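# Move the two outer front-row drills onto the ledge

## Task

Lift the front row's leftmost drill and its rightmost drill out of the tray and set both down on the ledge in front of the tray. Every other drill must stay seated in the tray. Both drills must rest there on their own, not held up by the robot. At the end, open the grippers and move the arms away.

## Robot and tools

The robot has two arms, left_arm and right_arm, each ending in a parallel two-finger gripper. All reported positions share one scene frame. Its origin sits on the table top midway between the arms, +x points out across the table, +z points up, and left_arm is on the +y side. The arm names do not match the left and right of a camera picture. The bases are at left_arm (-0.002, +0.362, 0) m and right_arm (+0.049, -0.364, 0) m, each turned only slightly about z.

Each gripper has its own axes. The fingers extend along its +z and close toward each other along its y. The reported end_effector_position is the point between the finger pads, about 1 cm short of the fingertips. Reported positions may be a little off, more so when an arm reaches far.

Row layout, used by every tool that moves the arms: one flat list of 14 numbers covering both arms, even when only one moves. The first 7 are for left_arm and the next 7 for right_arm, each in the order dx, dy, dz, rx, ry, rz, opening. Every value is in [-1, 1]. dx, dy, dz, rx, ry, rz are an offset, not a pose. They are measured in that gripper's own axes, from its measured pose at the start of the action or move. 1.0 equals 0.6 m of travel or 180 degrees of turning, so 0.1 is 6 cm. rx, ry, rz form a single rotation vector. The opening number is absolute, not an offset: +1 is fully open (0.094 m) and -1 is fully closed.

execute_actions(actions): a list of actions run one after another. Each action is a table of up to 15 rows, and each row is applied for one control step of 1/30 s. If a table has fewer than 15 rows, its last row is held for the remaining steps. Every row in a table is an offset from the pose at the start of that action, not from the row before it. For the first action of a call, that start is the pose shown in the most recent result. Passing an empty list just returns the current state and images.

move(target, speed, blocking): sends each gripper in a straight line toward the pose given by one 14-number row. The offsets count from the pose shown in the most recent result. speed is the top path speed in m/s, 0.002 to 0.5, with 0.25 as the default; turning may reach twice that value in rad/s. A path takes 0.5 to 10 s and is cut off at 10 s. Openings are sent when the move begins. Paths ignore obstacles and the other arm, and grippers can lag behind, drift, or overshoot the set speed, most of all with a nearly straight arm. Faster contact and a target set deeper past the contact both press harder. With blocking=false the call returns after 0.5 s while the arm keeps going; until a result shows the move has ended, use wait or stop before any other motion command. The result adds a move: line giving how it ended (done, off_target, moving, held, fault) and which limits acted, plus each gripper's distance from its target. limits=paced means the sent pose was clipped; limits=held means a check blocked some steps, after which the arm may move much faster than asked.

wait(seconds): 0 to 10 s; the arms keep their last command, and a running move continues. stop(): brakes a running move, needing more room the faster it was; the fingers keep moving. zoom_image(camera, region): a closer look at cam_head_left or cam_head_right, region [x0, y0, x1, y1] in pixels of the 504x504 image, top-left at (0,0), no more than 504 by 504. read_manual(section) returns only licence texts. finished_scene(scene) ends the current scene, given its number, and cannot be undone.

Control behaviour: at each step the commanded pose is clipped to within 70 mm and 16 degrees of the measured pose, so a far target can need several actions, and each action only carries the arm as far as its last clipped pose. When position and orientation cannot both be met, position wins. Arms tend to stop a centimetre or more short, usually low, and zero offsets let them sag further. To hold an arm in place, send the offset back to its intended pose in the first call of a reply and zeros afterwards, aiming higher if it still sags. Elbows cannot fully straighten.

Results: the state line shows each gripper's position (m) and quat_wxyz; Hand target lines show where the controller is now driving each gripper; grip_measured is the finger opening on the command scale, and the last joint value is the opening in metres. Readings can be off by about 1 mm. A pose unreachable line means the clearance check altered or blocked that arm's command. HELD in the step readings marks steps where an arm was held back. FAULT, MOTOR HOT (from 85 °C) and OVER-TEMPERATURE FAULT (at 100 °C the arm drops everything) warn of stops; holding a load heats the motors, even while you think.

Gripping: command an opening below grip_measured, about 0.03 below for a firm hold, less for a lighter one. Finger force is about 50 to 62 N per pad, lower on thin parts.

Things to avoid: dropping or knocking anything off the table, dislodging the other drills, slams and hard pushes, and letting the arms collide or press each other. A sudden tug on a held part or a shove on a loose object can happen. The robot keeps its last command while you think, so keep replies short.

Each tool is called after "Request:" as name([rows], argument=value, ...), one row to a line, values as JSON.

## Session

Request:
execute_actions(actions=[])

Request:
zoom_image(camera="cam_head_left", region=[80, 200, 250, 320])

Request:
zoom_image(camera="cam_head_right", region=[240, 200, 410, 320])

Scene clock: 0.00 s.
left_arm: end_effector_position=(+0.3277, +0.2299, +0.2954) grip_measured=+1.000 end_effector_quat_wxyz=(+0.045, +0.091, +0.914, -0.392) | right_arm: end_effector_position=(+0.0964, +0.0525, +0.2960) grip_measured=+1.000 end_effector_quat_wxyz=(-0.257, +0.173, +0.830, +0.464)
Joint positions: left_arm=[-0.153  1.188  1.137 -1.48   0.811  0.16   0.094] | right_arm=[ 1.233  0.915  0.75  -0.377 -0.561  1.973  0.094]
Joint velocities: left_arm=[-0.015 -0.005  0.022 -0.007 -0.022  0.007  0.   ] | right_arm=[-0.005 -0.015  0.002  0.012  0.051 -0.007  0.   ]
Motor temperatures (°C, as the motors report them): left_arm=[24 22 28 23 25 22] | right_arm=[23 23 31 25 24 24]
Hand target (left_arm): +0.333, +0.230, +0.303; +0.055, +0.095, +0.914, -0.391
Hand target (right_arm): +0.098, +0.058, +0.318; -0.255, +0.164, +0.822, +0.482

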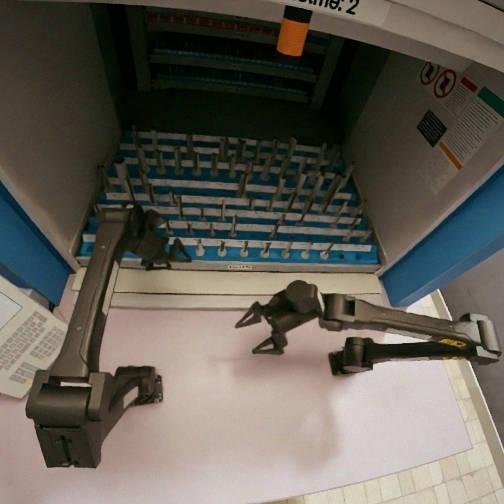

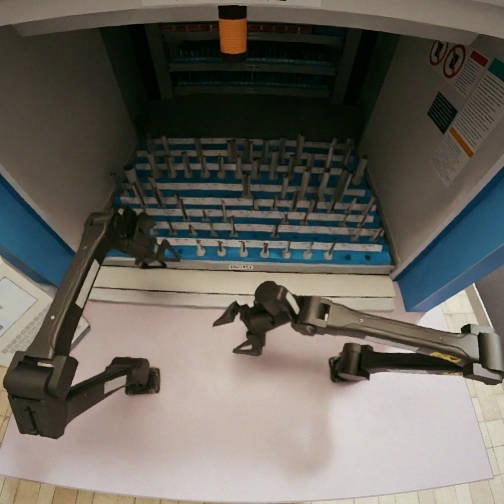

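Region (80, 200, 250, 320) of cam_head_left's 504x504 image, scaled by 2.965, with more detail than that image has; it fills the top 356 rows of this view, and the rest is white.

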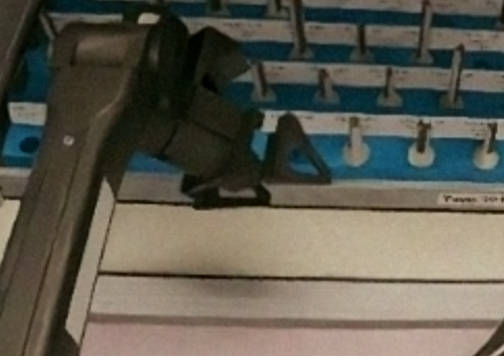

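Region (240, 200, 410, 320) of cam_head_right's 504x504 image, scaled by 2.965, with more detail than that image has; it fills the top 356 rows of this view, and the rest is white.

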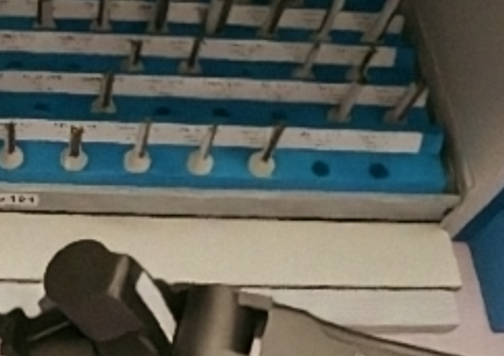

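Request:
move(target=[0.268,0.1735,-0.226,-0.2575,0.0296,-0.0598,0.2,-0.506,0.0273,-0.69,0.1034,-0.3602,0.3282,0.2], speed=0.3)

Request:
zoom_image(camera="cam_head_left", region=[70, 200, 240, 320])

Request:
zoom_image(camera="cam_head_right", region=[70, 200, 240, 320])

Scene clock: 38.47 s.
left_arm: end_effector_position=(+0.1955, +0.4169, +0.3004) grip_measured=+0.202 end_effector_quat_wxyz=(+0.072, -0.000, +0.997, +0.021) | right_arm: end_effector_position=(+0.4497, -0.3128, +0.2836) grip_measured=+0.202 end_effector_quat_wxyz=(-0.012, +0.701, +0.712, -0.022)
Joint positions: left_arm=[ 0.14   0.777  1.039 -1.683 -0.002  0.271  0.056] | right_arm=[ 0.127  1.427  1.464 -1.658  0.008  1.688  0.056]
Joint velocities: left_arm=[ 0.005 -0.005  0.002 -0.007  0.037 -0.081 -0.   ] | right_arm=[-0.005 -0.005  0.002 -0.007 -0.095  0.066  0.   ]
Motor temperatures (°C, as the motors report them): left_arm=[24 22 32 23 25 22] | right_arm=[23 23 36 25 24 24]
Hand target (left_arm): +0.188, +0.418, +0.294; +0.062, +0.002, +0.998, +0.022
Hand target (right_arm): +0.459, -0.313, +0.308; +0.004, +0.706, +0.708, -0.004
Off the commanded pose (left_arm): 0.012 m, 9 deg.
Off the commanded pose (right_arm): 0.028 m, 3 deg.
joint sent to its limit (left arm) — the command would take joint 4 (wrist pitch) past its lower limit, so that joint was sent only as far as its limit.
move: off_target (left_arm, right_arm)

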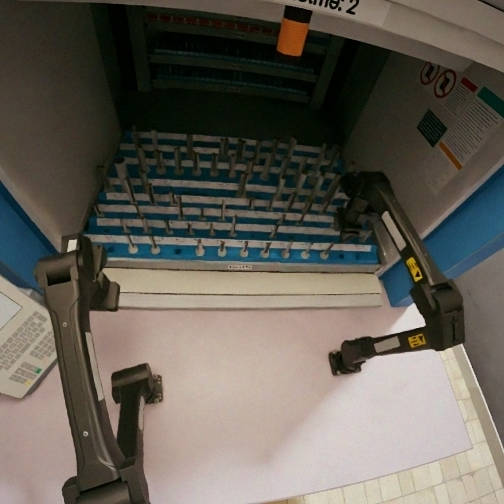

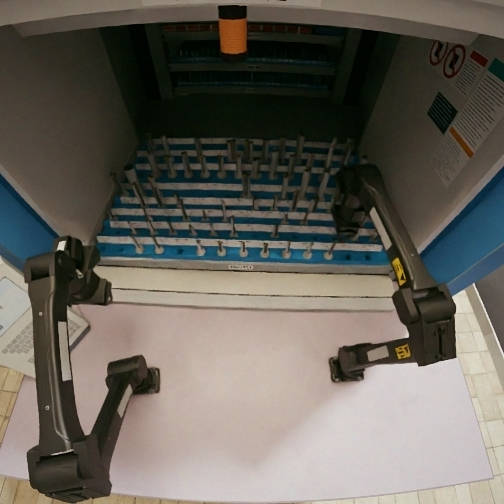

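Region (70, 200, 240, 320) of cam_head_left's 504x504 image, scaled by 2.965, with more detail than that image has; it fills the top 356 rows of this view, and the rest is white.

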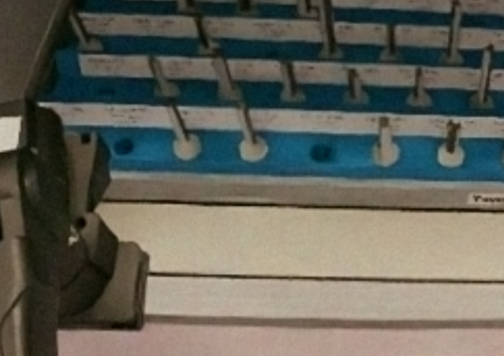

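Region (70, 200, 240, 320) of cam_head_right's 504x504 image, scaled by 2.965, with more detail than that image has; it fills the top 356 rows of this view, and the rest is white.

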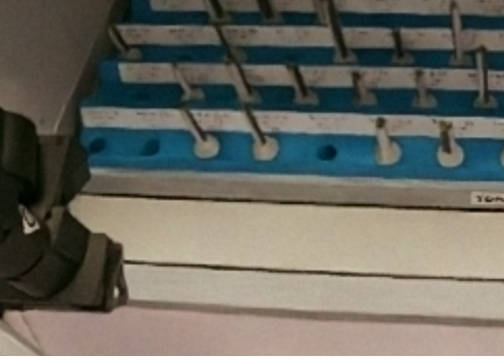

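Request:
zoom_image(camera="cam_head_left", region=[290, 190, 390, 280])

Request:
zoom_image(camera="cam_head_right", region=[290, 190, 390, 280])

Region (290, 190, 390, 280) of cam_head_left's 504x504 image, scaled by 5.040, with more detail than that image has; it fills the top 454 rows of this view, and the rest is white.

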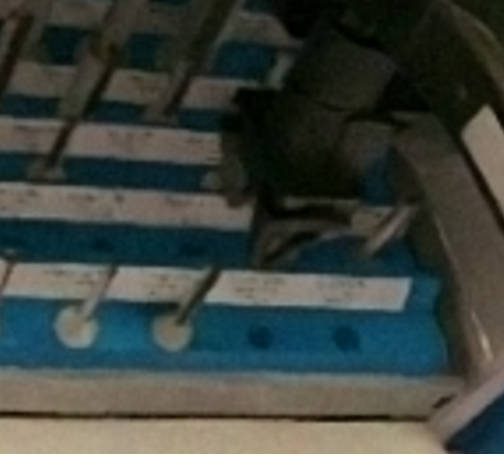

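Region (290, 190, 390, 280) of cam_head_right's 504x504 image, scaled by 5.040, with more detail than that image has; it fills the top 454 rows of this view, and the rest is white.

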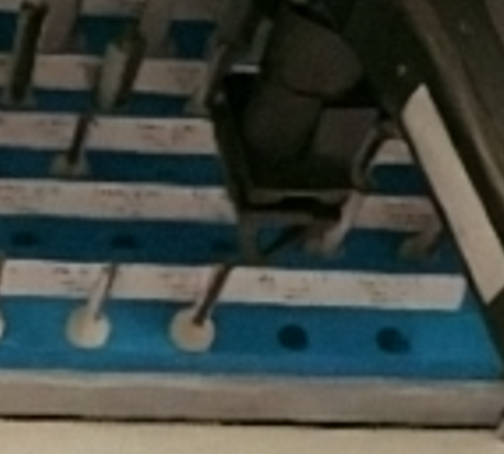

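Request:
move(target=[-0.475,0.0153,0.0277,-0.0256,0.0465,-0.499,0.2,0.005,0.014,0.055,-0.0153,0.0045,0.005,0.2], speed=0.3)

Request:
zoom_image(camera="cam_head_left", region=[290, 190, 390, 280])

Request:
zoom_image(camera="cam_head_right", region=[290, 190, 390, 280])

Request:
zoom_image(camera="cam_head_left", region=[80, 185, 180, 275])

Request:
zoom_image(camera="cam_head_right", region=[80, 185, 180, 275])

Scene clock: 65.70 s.
left_arm: end_effector_position=(+0.4644, +0.4349, +0.3065) grip_measured=+0.202 end_effector_quat_wxyz=(+0.001, -0.706, +0.708, -0.001) | right_arm: end_effector_position=(+0.4541, -0.3116, +0.2458) grip_measured=+0.202 end_effector_quat_wxyz=(-0.007, +0.704, +0.710, -0.013)
Joint positions: left_arm=[ 0.025  1.577  1.691 -1.682  0.001 -1.412  0.056] | right_arm=[ 0.127  1.427  1.365 -1.539  0.005  1.695  0.056]
Joint velocities: left_arm=[-0.005 -0.005 -0.007  0.017 -0.007 -0.11  -0.   ] | right_arm=[-0.015  0.015 -0.017  0.007  0.022 -0.051 -0.001]
Motor temperatures (°C, as the motors report them): left_arm=[24 22 32 23 25 22] | right_arm=[23 24 36 25 24 24]
Hand target (left_arm): +0.480, +0.431, +0.319; -0.010, +0.708, -0.706, +0.011
Hand target (right_arm): +0.456, -0.311, +0.250; +0.000, +0.707, +0.707, -0.001
Off the commanded pose (left_arm): 0.026 m, 0 deg.
Off the commanded pose (right_arm): 0.005 m, 2 deg.
joint sent to its limit (left arm) — the command would take joint 4 (wrist pitch) past its lower limit, so that joint was sent only as far as its limit.
move: off_target (left_arm)

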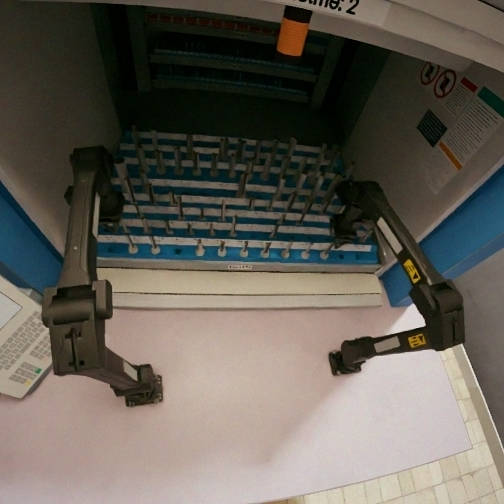

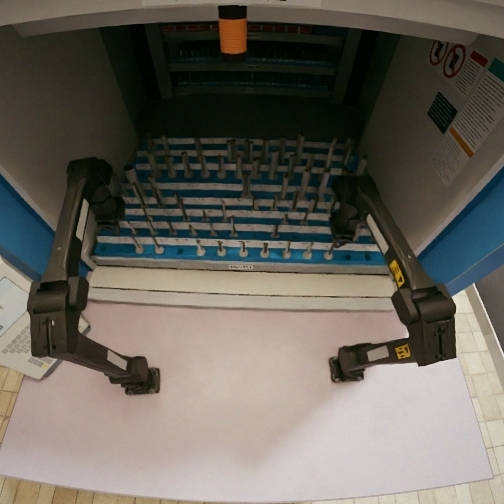

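Region (290, 190, 390, 280) of cam_head_left's 504x504 image, scaled by 5.040, with more detail than that image has; it fills the top 454 rows of this view, and the rest is white.

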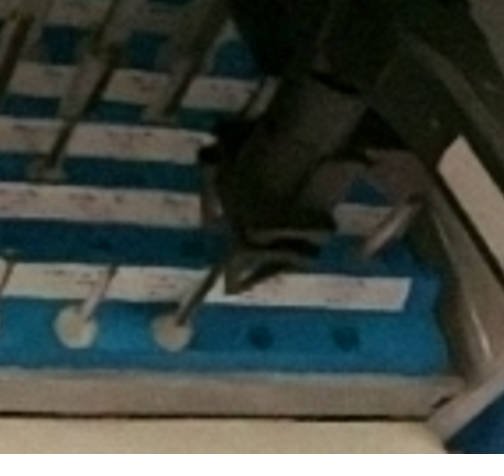

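Region (290, 190, 390, 280) of cam_head_right's 504x504 image, scaled by 5.040, with more detail than that image has; it fills the top 454 rows of this view, and the rest is white.

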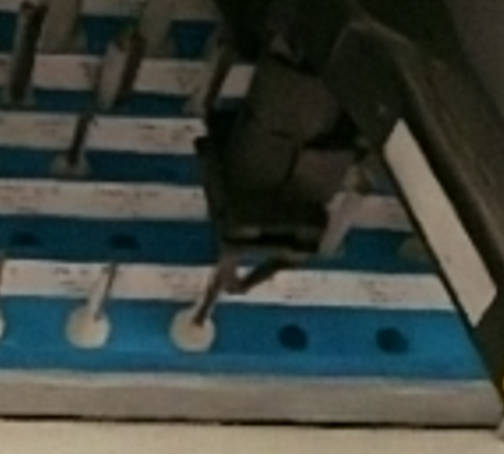

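Region (80, 185, 180, 275) of cam_head_left's 504x504 image, scaled by 5.040, with more detail than that image has; it fills the top 454 rows of this view, and the rest is white.

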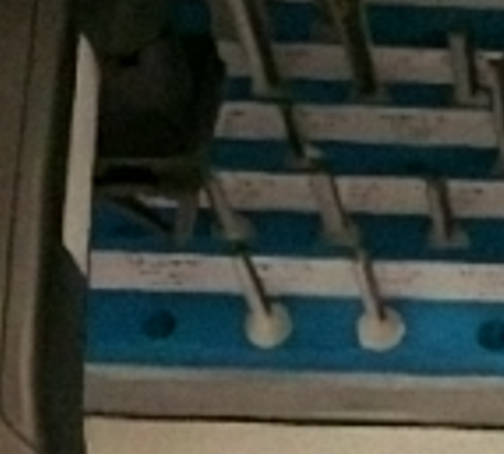

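Region (80, 185, 180, 275) of cam_head_right's 504x504 image, scaled by 5.040, with more detail than that image has; it fills the top 454 rows of this view, and the rest is white.

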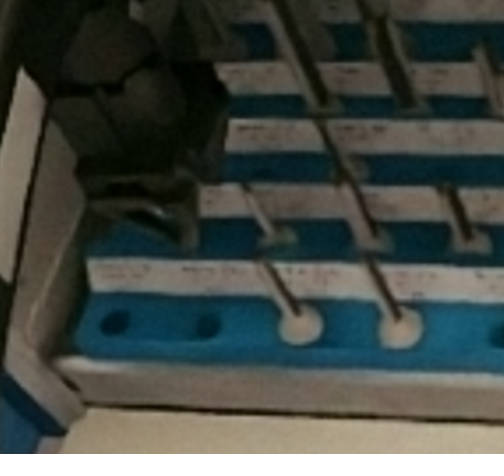

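Request:
move(target=[0.033,-0.002,0.092,0,0,0,0.2,-0.005,0.002,0.078,-0.009,0.003,0.003,0.2], speed=0.05)

Request:
zoom_image(camera="cam_head_left", region=[290, 190, 390, 280])

Request:
zoom_image(camera="cam_head_right", region=[290, 190, 390, 280])

Request:
zoom_image(camera="cam_head_left", region=[80, 185, 180, 275])

Request:
zoom_image(camera="cam_head_right", region=[80, 185, 180, 275])

Scene clock: 74.00 s.
left_arm: end_effector_position=(+0.4676, +0.4213, +0.2534) grip_measured=+0.202 end_effector_quat_wxyz=(-0.001, -0.705, +0.709, +0.000) | right_arm: end_effector_position=(+0.4494, -0.3134, +0.1968) grip_measured=+0.202 end_effector_quat_wxyz=(-0.006, +0.705, +0.709, -0.011)
Joint positions: left_arm=[-0.005  1.577  1.552 -1.547  0.001 -1.437  0.056] | right_arm=[ 0.123  1.427  1.236 -1.405  0.004  1.695  0.056]
Joint velocities: left_arm=[-0.015 -0.005  0.012 -0.012  0.051 -0.007  0.   ] | right_arm=[-0.005 -0.005 -0.002 -0.007 -0.022 -0.022 -0.   ]
Motor temperatures (°C, as the motors report them): left_arm=[24 22 33 23 25 22] | right_arm=[23 24 35 25 24 24]
Hand target (left_arm): +0.466, +0.416, +0.251; -0.000, +0.706, -0.708, +0.001
Hand target (right_arm): +0.453, -0.315, +0.199; -0.000, +0.707, +0.707, -0.000
Off the commanded pose (left_arm): 0.007 m, 0 deg.
Off the commanded pose (right_arm): 0.005 m, 1 deg.
move: done

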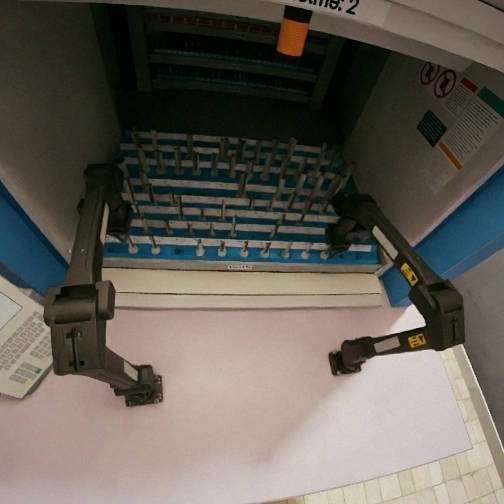

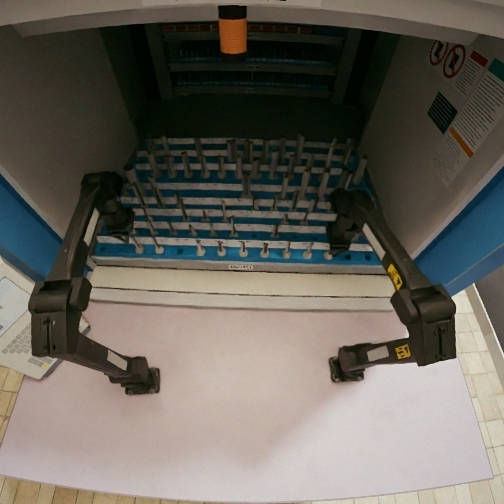

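Region (290, 190, 390, 280) of cam_head_left's 504x504 image, scaled by 5.040, with more detail than that image has; it fills the top 454 rows of this view, and the rest is white.

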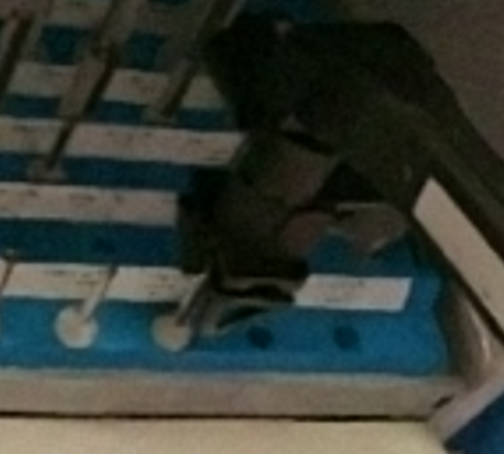

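Region (290, 190, 390, 280) of cam_head_right's 504x504 image, scaled by 5.040, with more detail than that image has; it fills the top 454 rows of this view, and the rest is white.

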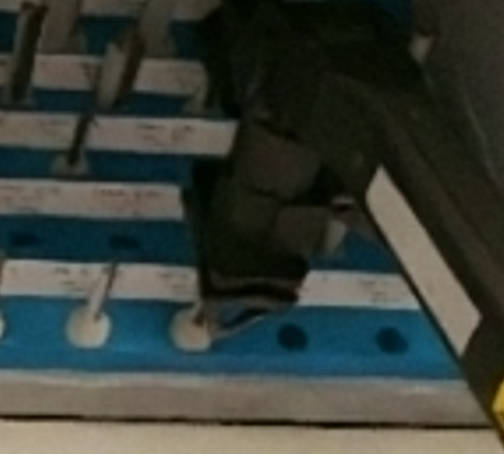

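Region (80, 185, 180, 275) of cam_head_left's 504x504 image, scaled by 5.040, with more detail than that image has; it fills the top 454 rows of this view, and the rest is white.

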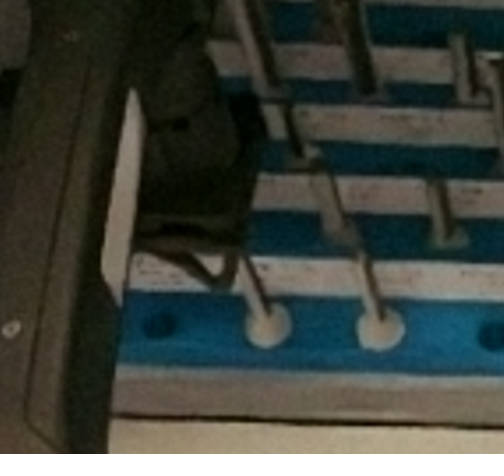

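Region (80, 185, 180, 275) of cam_head_right's 504x504 image, scaled by 5.040, with more detail than that image has; it fills the top 454 rows of this view, and the rest is white.

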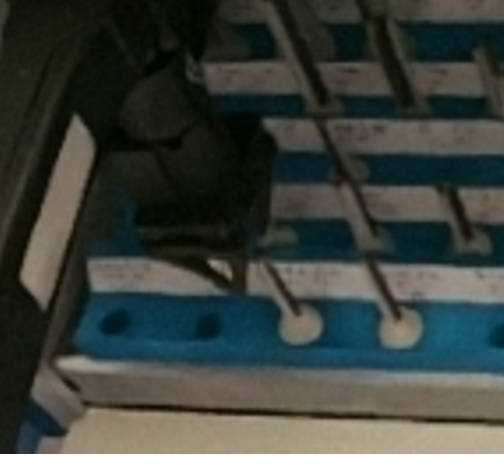

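Request:
move(target=[0.002,-0.018,0.088,0,0,0,0.2,0,0.02,-0.003,-0.008,0.002,0.002,0.0], speed=0.05)

Request:
zoom_image(camera="cam_head_right", region=[80, 185, 180, 275])

Request:
zoom_image(camera="cam_head_left", region=[290, 190, 390, 280])

Scene clock: 81.03 s.
left_arm: end_effector_position=(+0.4772, +0.4225, +0.2205) grip_measured=+0.202 end_effector_quat_wxyz=(+0.013, -0.705, +0.709, -0.010) | right_arm: end_effector_position=(+0.4505, -0.3133, +0.1950) grip_measured=+0.002 end_effector_quat_wxyz=(-0.006, +0.705, +0.709, -0.011)
Joint positions: left_arm=[-0.005  1.585  1.476 -1.428  0.001 -1.438  0.056] | right_arm=[ 0.123  1.432  1.236 -1.401  0.004  1.695  0.047]
Joint velocities: left_arm=[ 0.005 -0.005  0.007  0.017  0.007 -0.037  0.   ] | right_arm=[ 0.005 -0.005 -0.007  0.012 -0.007  0.022 -0.   ]
Motor temperatures (°C, as the motors report them): left_arm=[24 22 32 23 25 22] | right_arm=[23 24 35 25 24 24]
Hand target (left_arm): +0.477, +0.421, +0.201; +0.001, +0.705, -0.709, -0.000
Hand target (right_arm): +0.461, -0.314, +0.198; +0.001, +0.707, +0.707, +0.000
Off the commanded pose (left_arm): 0.020 m, 2 deg.
Off the commanded pose (right_arm): 0.011 m, 2 deg.
move: off_target (left_arm, right_arm)

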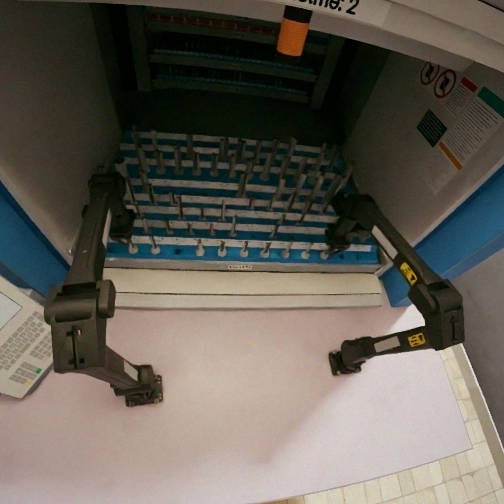

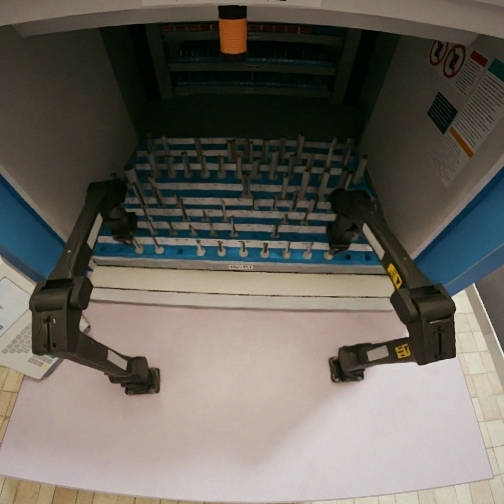

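Region (80, 185, 180, 275) of cam_head_right's 504x504 image, scaled by 5.040, with more detail than that image has; it fills the top 454 rows of this view, and the rest is white.

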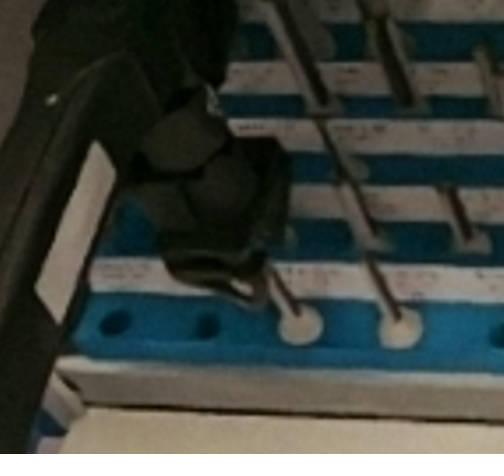

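Region (290, 190, 390, 280) of cam_head_left's 504x504 image, scaled by 5.040, with more detail than that image has; it fills the top 454 rows of this view, and the rest is white.

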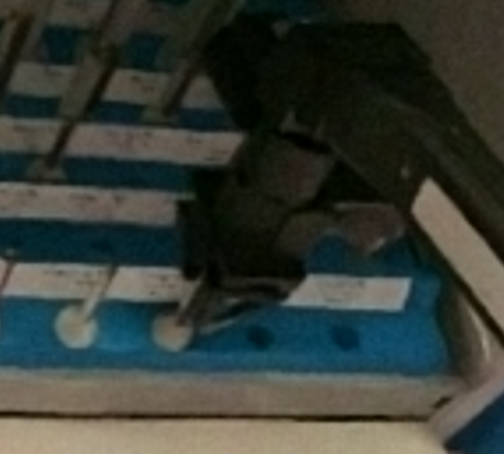

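Request:
zoom_image(camera="cam_head_left", region=[100, 205, 170, 268])

Request:
zoom_image(camera="cam_head_right", region=[100, 205, 170, 268])

Region (100, 205, 170, 268) of cam_head_left's 504x504 image, scaled by 7.200, with more detail than that image has; it fills the top 454 rows of this view, and the rest is white.

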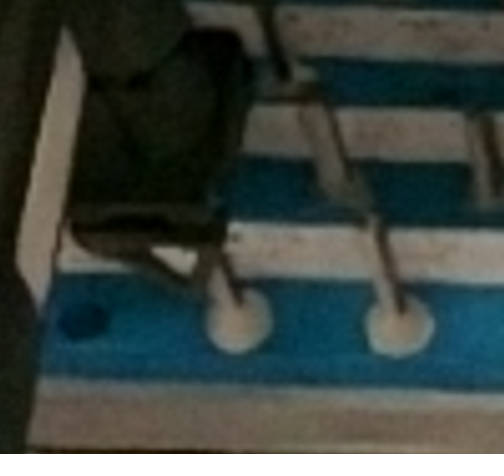

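Region (100, 205, 170, 268) of cam_head_right's 504x504 image, scaled by 7.200, with more detail than that image has; it fills the top 454 rows of this view, and the rest is white.

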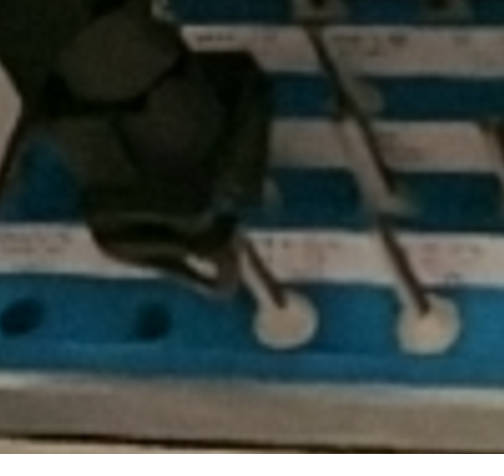

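Request:
execute_actions([
  [[0,0.001,0.003,-0.001,0,0,0.2,0,0.015,-0.004,-0.008,0,0,-0.04],[0,0.002,0.006,-0.002,0,0,0.2,0,0.015,-0.004,-0.008,0,0,-0.08],[0,0.003,0.009,-0.003,0,0,0.2,0,0.015,-0.004,-0.008,0,0,-0.12],[0,0.004,0.012,-0.004,0,0,0.2,0,0.015,-0.004,-0.008,0,0,-0.16],[0,0.005,0.015,-0.005,0,0,0.2,0,0.015,-0.004,-0.008,0,0,-0.2],[0,0.006,0.018,-0.006,0,0,0.2,0,0.015,-0.004,-0.008,0,0,-0.24],[0,0.007,0.021,-0.007,0,0,0.2,0,0.015,-0.004,-0.008,0,0,-0.28],[0,0.008,0.024,-0.008,0,0,0.2,0,0.015,-0.004,-0.008,0,0,-0.32],[0,0.009,0.027,-0.009,0,0,0.2,0,0.015,-0.004,-0.008,0,0,-0.35],[0,0.01,0.03,-0.01,0,0,0.2,0,0.015,-0.004,-0.008,0,0,-0.38],[0,0.01,0.033,-0.01,0,0,0.2,0,0.015,-0.004,-0.008,0,0,-0.41],[0,0.01,0.036,-0.01,0,0,0.2,0,0.015,-0.004,-0.008,0,0,-0.44],[0,0.01,0.039,-0.01,0,0,0.2,0,0.015,-0.004,-0.008,0,0,-0.47],[0,0.01,0.041,-0.01,0,0,0.2,0,0.015,-0.004,-0.008,0,0,-0.5],[0,0.01,0.042,-0.01,0,0,0.2,0,0.015,-0.004,-0.008,0,0,-0.53]],
])

Request:
wait(seconds=0.3)

Scene clock: 96.30 s.
left_arm: end_effector_position=(+0.4728, +0.4219, +0.2099) grip_measured=+0.202 end_effector_quat_wxyz=(+0.008, -0.705, +0.709, -0.007) | right_arm: end_effector_position=(+0.4525, -0.3132, +0.1950) grip_measured=-0.515 end_effector_quat_wxyz=(-0.004, +0.705, +0.709, -0.008)
Joint positions: left_arm=[-0.005  1.585  1.448 -1.412  0.001 -1.438  0.056] | right_arm=[ 0.123  1.432  1.236 -1.393  0.004  1.695  0.023]
Joint velocities: left_arm=[-0.005 -0.005 -0.1    0.071 -0.081  0.037 -0.   ] | right_arm=[-0.015 -0.005 -0.007  0.085  0.051  0.081 -0.026]
Motor temperatures (°C, as the motors report them): left_arm=[24 22 31 23 25 22] | right_arm=[23 24 35 25 24 24]
Hand target (left_arm): +0.472, +0.423, +0.195; -0.002, +0.705, -0.709, -0.001
Hand target (right_arm): +0.459, -0.313, +0.197; +0.002, +0.705, +0.709, -0.003
Off the commanded pose (left_arm): 0.015 m, 1 deg.
Off the commanded pose (right_arm): 0.007 m, 1 deg.
Step readings (end_effector_position):
0: left_arm (+0.4772, +0.4225, +0.2205) | right_arm (+0.4505, -0.3133, +0.1950)
1: left_arm (+0.4772, +0.4225, +0.2205) | right_arm (+0.4505, -0.3133, +0.1950)
2: left_arm (+0.4772, +0.4225, +0.2205) | right_arm (+0.4505, -0.3133, +0.1950)
4: left_arm (+0.4772, +0.4225, +0.2205) | right_arm (+0.4505, -0.3133, +0.1950)
8: left_arm (+0.4766, +0.4224, +0.2198) | right_arm (+0.4505, -0.3133, +0.1950)
15: end_effector_position above

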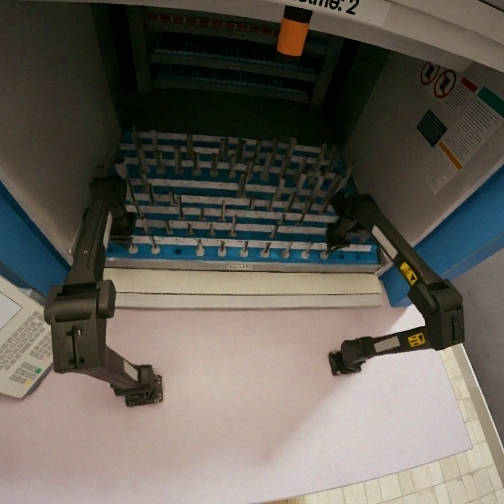

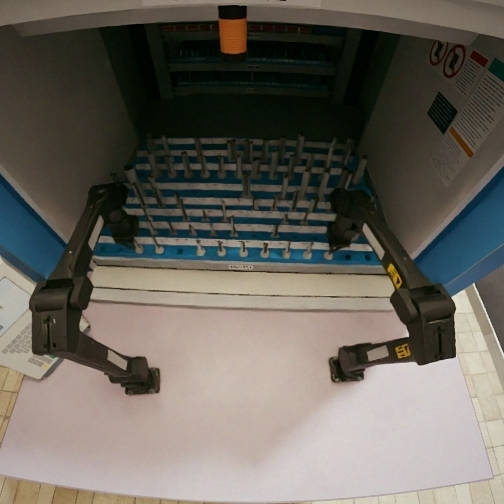

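Scene clock: 96.60 s.
left_arm: end_effector_position=(+0.4728, +0.4219, +0.2082) grip_measured=+0.202 end_effector_quat_wxyz=(+0.008, -0.705, +0.709, -0.007) | right_arm: end_effector_position=(+0.4530, -0.3132, +0.1950) grip_measured=-0.528 end_effector_quat_wxyz=(-0.003, +0.705, +0.709, -0.008)
Joint positions: left_arm=[-0.005  1.585  1.443 -1.407  0.001 -1.438  0.056] | right_arm=[ 0.123  1.432  1.236 -1.391  0.005  1.695  0.022]
Joint velocities: left_arm=[-0.005 -0.005 -0.002  0.007  0.051 -0.007  0.   ] | right_arm=[-0.015  0.005 -0.002 -0.002 -0.051 -0.11  -0.   ]
Motor temperatures (°C, as the motors report them): left_arm=[24 22 31 23 25 22] | right_arm=[23 24 35 25 24 24]
Hand target (left_arm): +0.472, +0.423, +0.195; -0.002, +0.705, -0.709, -0.001
Hand target (right_arm): +0.460, -0.313, +0.197; +0.003, +0.705, +0.709, -0.003
Off the commanded pose (left_arm): 0.013 m, 1 deg.
Off the commanded pose (right_arm): 0.007 m, 1 deg.
wait: 0.30 s; at rest by 0.20 s

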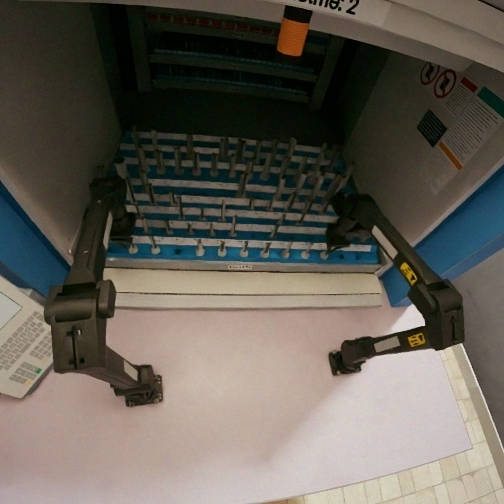

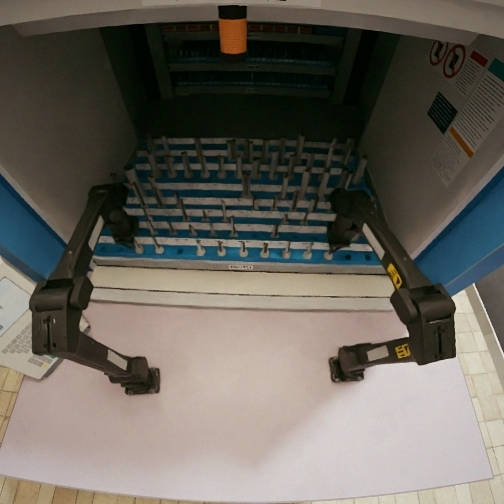

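Request:
execute_actions([
  [[0,0,0.022,-0.006,0,0,0.15,0,0.012,-0.003,-0.006,0,0,-0.55],[0,0,0.024,-0.006,0,0,0.1,0,0.012,-0.003,-0.006,0,0,-0.57],[0,0,0.026,-0.006,0,0,0.05,0,0.012,-0.003,-0.006,0,0,-0.59],[0,0,0.028,-0.006,0,0,0.0,0,0.012,-0.003,-0.006,0,0,-0.61],[0,0,0.03,-0.006,0,0,-0.05,0,0.012,-0.003,-0.006,0,0,-0.63],[0,0,0.03,-0.006,0,0,-0.1,0,0.012,-0.003,-0.006,0,0,-0.65],[0,0,0.03,-0.006,0,0,-0.15,0,0.012,-0.003,-0.006,0,0,-0.67],[0,0,0.03,-0.006,0,0,-0.2,0,0.012,-0.003,-0.006,0,0,-0.69],[0,0,0.03,-0.006,0,0,-0.25,0,0.012,-0.003,-0.006,0,0,-0.71],[0,0,0.03,-0.006,0,0,-0.29,0,0.012,-0.003,-0.006,0,0,-0.73],[0,0,0.03,-0.006,0,0,-0.33,0,0.012,-0.003,-0.006,0,0,-0.75],[0,0,0.03,-0.006,0,0,-0.37,0,0.012,-0.003,-0.006,0,0,-0.77],[0,0,0.03,-0.006,0,0,-0.41,0,0.012,-0.003,-0.006,0,0,-0.79],[0,0,0.03,-0.006,0,0,-0.45,0,0.012,-0.003,-0.006,0,0,-0.81],[0,0,0.03,-0.006,0,0,-0.48,0,0.012,-0.003,-0.006,0,0,-0.83]],
  [[0,0,0,0,0,0,-0.51,0,0,0,0,0,0,-0.85],[0,0,0,0,0,0,-0.54,0,0,0,0,0,0,-0.87],[0,0,0,0,0,0,-0.57,0,0,0,0,0,0,-0.88],[0,0,0,0,0,0,-0.6,0,0,0,0,0,0,-0.88],[0,0,0,0,0,0,-0.63,0,0,0,0,0,0,-0.88],[0,0,0,0,0,0,-0.66,0,0,0,0,0,0,-0.88],[0,0,0,0,0,0,-0.69,0,0,0,0,0,0,-0.88],[0,0,0,0,0,0,-0.72,0,0,0,0,0,0,-0.88],[0,0,0,0,0,0,-0.75,0,0,0,0,0,0,-0.88],[0,0,0,0,0,0,-0.78,0,0,0,0,0,0,-0.88],[0,0,0,0,0,0,-0.8,0,0,0,0,0,0,-0.88],[0,0,0,0,0,0,-0.82,0,0,0,0,0,0,-0.88],[0,0,0,0,0,0,-0.84,0,0,0,0,0,0,-0.88],[0,0,0,0,0,0,-0.86,0,0,0,0,0,0,-0.88],[0,0,0,0,0,0,-0.88,0,0,0,0,0,0,-0.88]],
])

Request:
zoom_image(camera="cam_head_right", region=[100, 205, 170, 268])

Request:
zoom_image(camera="cam_head_left", region=[300, 210, 370, 273])

Scene clock: 108.23 s.
left_arm: end_effector_position=(+0.4760, +0.4223, +0.2058) grip_measured=-0.743 end_effector_quat_wxyz=(+0.014, -0.705, +0.709, -0.011) | right_arm: end_effector_position=(+0.4579, -0.3130, +0.1945) grip_measured=-0.805 end_effector_quat_wxyz=(+0.004, +0.705, +0.709, -0.001)
Joint positions: left_arm=[-0.005  1.585  1.437 -1.386  0.001 -1.438  0.012] | right_arm=[ 0.123  1.433  1.236 -1.372  0.007  1.695  0.009]
Joint velocities: left_arm=[-0.005 -0.015  0.002 -0.007 -0.037 -0.007 -0.001] | right_arm=[-0.005 -0.005 -0.007 -0.007  0.11  -0.081  0.   ]
Motor temperatures (°C, as the motors report them): left_arm=[24 22 31 23 25 22] | right_arm=[23 24 35 25 24 24]
Hand target (left_arm): +0.474, +0.422, +0.206; -0.011, +0.705, -0.709, +0.009
Hand target (right_arm): +0.458, -0.313, +0.195; +0.004, +0.705, +0.709, -0.001
Off the commanded pose (left_arm): 0.002 m, 0 deg.
Off the commanded pose (right_arm): 0.000 m, 0 deg.
Step readings (end_effector_position; steps 1 to 15: 1st action; 16 to 30: 2nd action):
0: left_arm (+0.4728, +0.4219, +0.2082) | right_arm (+0.4530, -0.3132, +0.1950)
1: left_arm (+0.4728, +0.4219, +0.2082) | right_arm (+0.4533, -0.3131, +0.1950)
2: left_arm (+0.4730, +0.4220, +0.2082) | right_arm (+0.4536, -0.3131, +0.1950)
4: left_arm (+0.4741, +0.4221, +0.2082) | right_arm (+0.4545, -0.3131, +0.1950)
8: left_arm (+0.4745, +0.4222, +0.2065) | right_arm (+0.4560, -0.3131, +0.1948)
15: left_arm (+0.4742, +0.4221, +0.2058) | right_arm (+0.4578, -0.3130, +0.1945)
16: left_arm (+0.4742, +0.4221, +0.2058) | right_arm (+0.4579, -0.3130, +0.1945)
17: left_arm (+0.4742, +0.4221, +0.2058) | right_arm (+0.4579, -0.3130, +0.1945)
19: left_arm (+0.4742, +0.4221, +0.2058) | right_arm (+0.4579, -0.3130, +0.1945)
23: left_arm (+0.4757, +0.4223, +0.2058) | right_arm (+0.4579, -0.3130, +0.1945)
30: end_effector_position above

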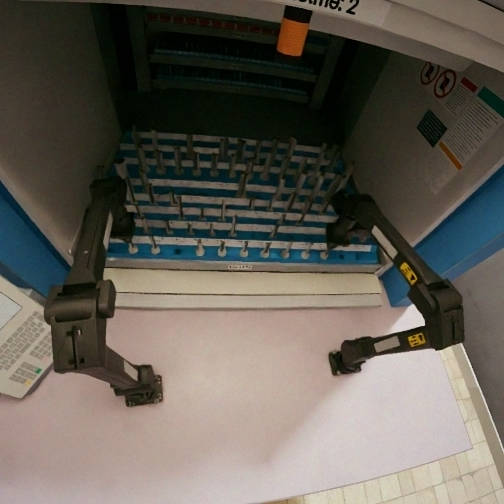

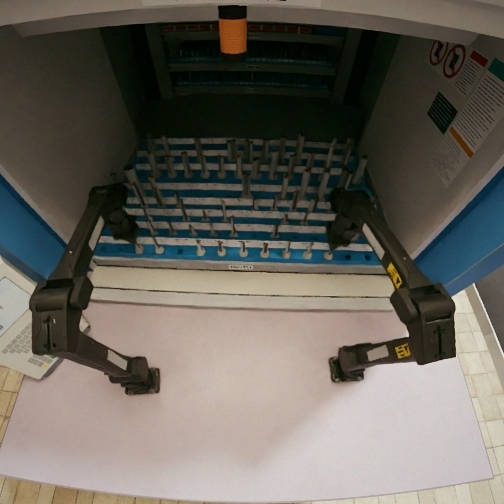

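Region (100, 205, 170, 268) of cam_head_right's 504x504 image, scaled by 7.200, with more detail than that image has; it fills the top 454 rows of this view, and the rest is white.

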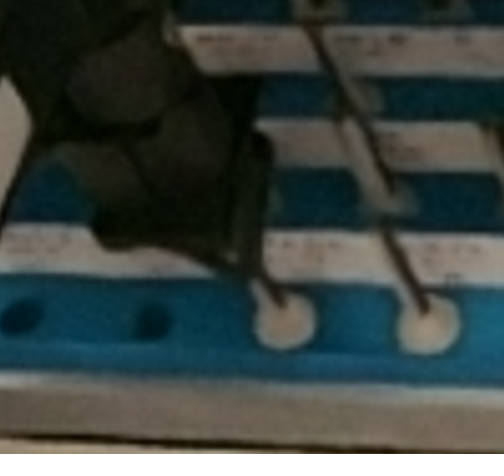

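Region (300, 210, 370, 273) of cam_head_left's 504x504 image, scaled by 7.200, with more detail than that image has; it fills the top 454 rows of this view, and the rest is white.

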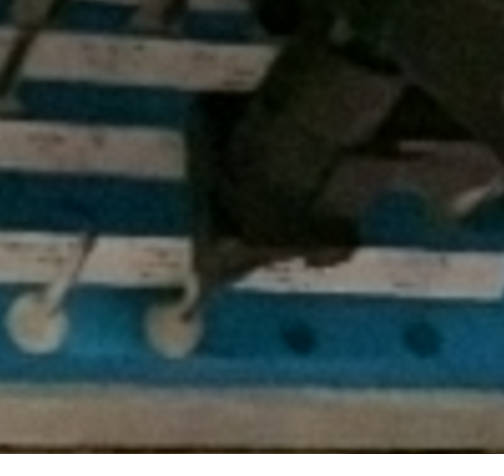

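Request:
execute_actions([
  [[0,-0.002,-0.005,0.002,0,0,-0.83,0,0.002,-0.005,-0.002,0,0,-0.88],[0,-0.003,-0.01,0.003,0,0,-0.83,0,0.003,-0.01,-0.003,0,0,-0.88],[0,-0.005,-0.015,0.005,0,0,-0.83,0,0.005,-0.015,-0.005,0,0,-0.88],[0,-0.006,-0.02,0.006,0,0,-0.83,0,0.006,-0.02,-0.006,0,0,-0.88],[0,-0.008,-0.025,0.008,0,0,-0.83,0,0.008,-0.025,-0.008,0,0,-0.88],[0,-0.01,-0.03,0.01,0,0,-0.83,0,0.01,-0.03,-0.01,0,0,-0.88],[0,-0.011,-0.035,0.011,0,0,-0.83,0,0.011,-0.035,-0.011,0,0,-0.88],[0,-0.013,-0.04,0.013,0,0,-0.83,0,0.013,-0.04,-0.013,0,0,-0.88],[0,-0.014,-0.045,0.014,0,0,-0.83,0,0.014,-0.045,-0.014,0,0,-0.88],[0,-0.016,-0.05,0.016,0,0,-0.83,0,0.016,-0.05,-0.016,0,0,-0.88],[0,-0.018,-0.055,0.018,0,0,-0.83,0,0.018,-0.055,-0.018,0,0,-0.88],[0,-0.019,-0.06,0.019,0,0,-0.83,0,0.019,-0.06,-0.019,0,0,-0.88],[0,-0.02,-0.064,0.02,0,0,-0.83,0,0.02,-0.064,-0.02,0,0,-0.88],[0,-0.021,-0.067,0.021,0,0,-0.83,0,0.021,-0.067,-0.021,0,0,-0.88],[0,-0.022,-0.07,0.022,0,0,-0.83,0,0.022,-0.07,-0.022,0,0,-0.88]],
  [[0,-0.022,-0.066,0.022,0,0,-0.83,0,0.022,-0.066,-0.022,0,0,-0.88],[0,-0.022,-0.069,0.022,0,0,-0.83,0,0.022,-0.069,-0.022,0,0,-0.88],[0,-0.022,-0.071,0.022,0,0,-0.83,0,0.022,-0.071,-0.022,0,0,-0.88],[0,-0.022,-0.074,0.022,0,0,-0.83,0,0.022,-0.074,-0.022,0,0,-0.88],[0,-0.022,-0.076,0.022,0,0,-0.83,0,0.022,-0.076,-0.022,0,0,-0.88],[0,-0.022,-0.079,0.022,0,0,-0.83,0,0.022,-0.079,-0.022,0,0,-0.88],[0,-0.022,-0.081,0.022,0,0,-0.83,0,0.022,-0.081,-0.022,0,0,-0.88],[0,-0.022,-0.084,0.022,0,0,-0.83,0,0.022,-0.084,-0.022,0,0,-0.88],[0,-0.022,-0.086,0.022,0,0,-0.83,0,0.022,-0.086,-0.022,0,0,-0.88],[0,-0.022,-0.089,0.022,0,0,-0.83,0,0.022,-0.089,-0.022,0,0,-0.88],[0,-0.022,-0.091,0.022,0,0,-0.83,0,0.022,-0.091,-0.022,0,0,-0.88],[0,-0.022,-0.094,0.022,0,0,-0.83,0,0.022,-0.094,-0.022,0,0,-0.88],[0,-0.022,-0.096,0.022,0,0,-0.83,0,0.022,-0.096,-0.022,0,0,-0.88],[0,-0.022,-0.098,0.022,0,0,-0.83,0,0.022,-0.098,-0.022,0,0,-0.88],[0,-0.022,-0.1,0.022,0,0,-0.83,0,0.022,-0.1,-0.022,0,0,-0.88]],
])

Request:
wait(seconds=0.3)

Scene clock: 122.47 s.
left_arm: end_effector_position=(+0.4763, +0.4220, +0.2193) grip_measured=-0.743 end_effector_quat_wxyz=(+0.011, -0.705, +0.709, -0.010) | right_arm: end_effector_position=(+0.4592, -0.3134, +0.2090) grip_measured=-0.805 end_effector_quat_wxyz=(+0.003, +0.705, +0.709, -0.004)
Joint positions: left_arm=[-0.005  1.585  1.472 -1.428  0.003 -1.438  0.012] | right_arm=[ 0.123  1.433  1.275 -1.416  0.011  1.695  0.009]
Joint velocities: left_arm=[-0.005  0.005  0.081 -0.125 -0.022 -0.037 -0.002] | right_arm=[-0.005 -0.005  0.081 -0.115  0.022 -0.007  0.   ]
Motor temperatures (°C, as the motors report them): left_arm=[24 23 31 23 25 22] | right_arm=[23 24 35 25 24 24]
Hand target (left_arm): +0.485, +0.421, +0.266; -0.039, +0.703, -0.709, +0.037
Hand target (right_arm): +0.469, -0.313, +0.254; +0.030, +0.705, +0.709, +0.023
Off the commanded pose (left_arm): 0.049 m, 4 deg.
Off the commanded pose (right_arm): 0.048 m, 4 deg.
Step readings (end_effector_position; steps 1 to 15: 1st action; 16 to 30: 2nd action):
0: left_arm (+0.4760, +0.4223, +0.2058) | right_arm (+0.4579, -0.3130, +0.1945)
1: left_arm (+0.4762, +0.4224, +0.2058) | right_arm (+0.4579, -0.3130, +0.1945)
2: left_arm (+0.4762, +0.4224, +0.2058) | right_arm (+0.4579, -0.3130, +0.1945)
4: left_arm (+0.4762, +0.4224, +0.2058) | right_arm (+0.4579, -0.3130, +0.1945)
8: left_arm (+0.4762, +0.4222, +0.2058) | right_arm (+0.4579, -0.3131, +0.1945)
15: left_arm (+0.4762, +0.4221, +0.2064) | right_arm (+0.4583, -0.3133, +0.1951)
16: left_arm (+0.4762, +0.4220, +0.2064) | right_arm (+0.4584, -0.3135, +0.1952)
17: left_arm (+0.4762, +0.4220, +0.2064) | right_arm (+0.4584, -0.3135, +0.1952)
19: left_arm (+0.4763, +0.4221, +0.2068) | right_arm (+0.4584, -0.3135, +0.1956)
23: left_arm (+0.4762, +0.4220, +0.2097) | right_arm (+0.4586, -0.3135, +0.1997)
30: end_effector_position above

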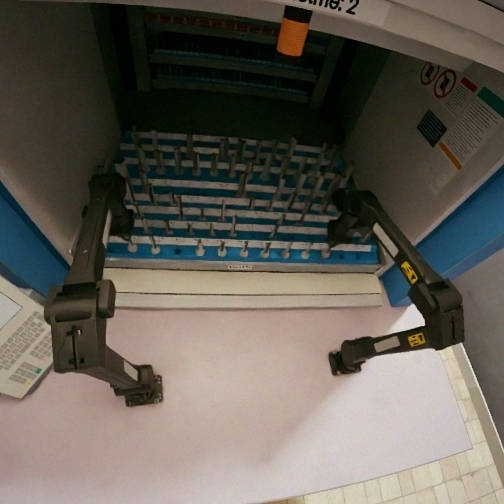

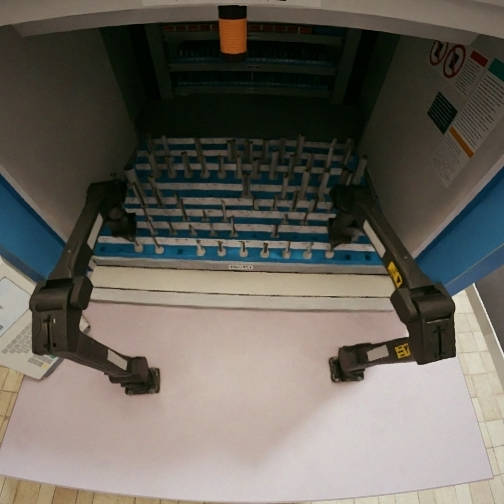

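Scene clock: 122.77 s.
left_arm: end_effector_position=(+0.4761, +0.4220, +0.2217) grip_measured=-0.743 end_effector_quat_wxyz=(+0.010, -0.705, +0.709, -0.010) | right_arm: end_effector_position=(+0.4594, -0.3134, +0.2112) grip_measured=-0.805 end_effector_quat_wxyz=(+0.003, +0.705, +0.709, -0.005)
Joint positions: left_arm=[-0.005  1.585  1.479 -1.436  0.003 -1.438  0.012] | right_arm=[ 0.123  1.433  1.28  -1.422  0.011  1.695  0.009]
Joint velocities: left_arm=[-0.015 -0.005 -0.002  0.002 -0.066  0.051  0.001] | right_arm=[-0.005 -0.005 -0.007 -0.012 -0.007 -0.066 -0.   ]
Motor temperatures (°C, as the motors report them): left_arm=[24 23 31 23 25 22] | right_arm=[23 24 35 25 24 24]
Hand target (left_arm): +0.485, +0.421, +0.266; -0.039, +0.704, -0.709, +0.037
Hand target (right_arm): +0.470, -0.313, +0.254; +0.030, +0.705, +0.709, +0.023
Off the commanded pose (left_arm): 0.047 m, 4 deg.
Off the commanded pose (right_arm): 0.046 m, 4 deg.
wait: 0.30 s; at rest by 0.20 s

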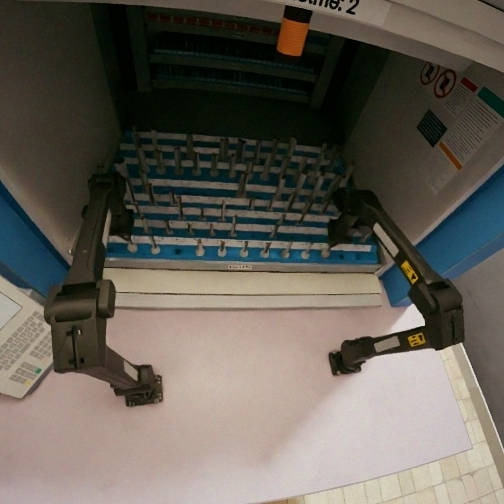

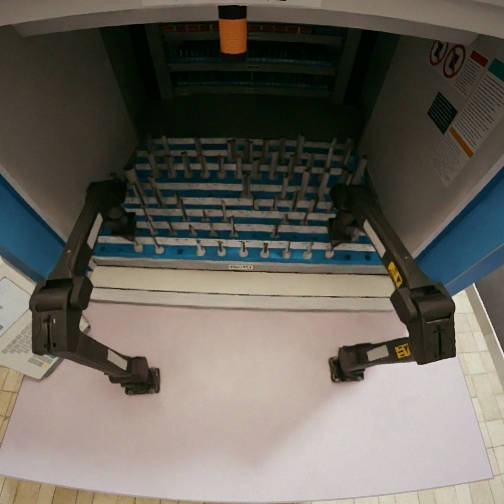

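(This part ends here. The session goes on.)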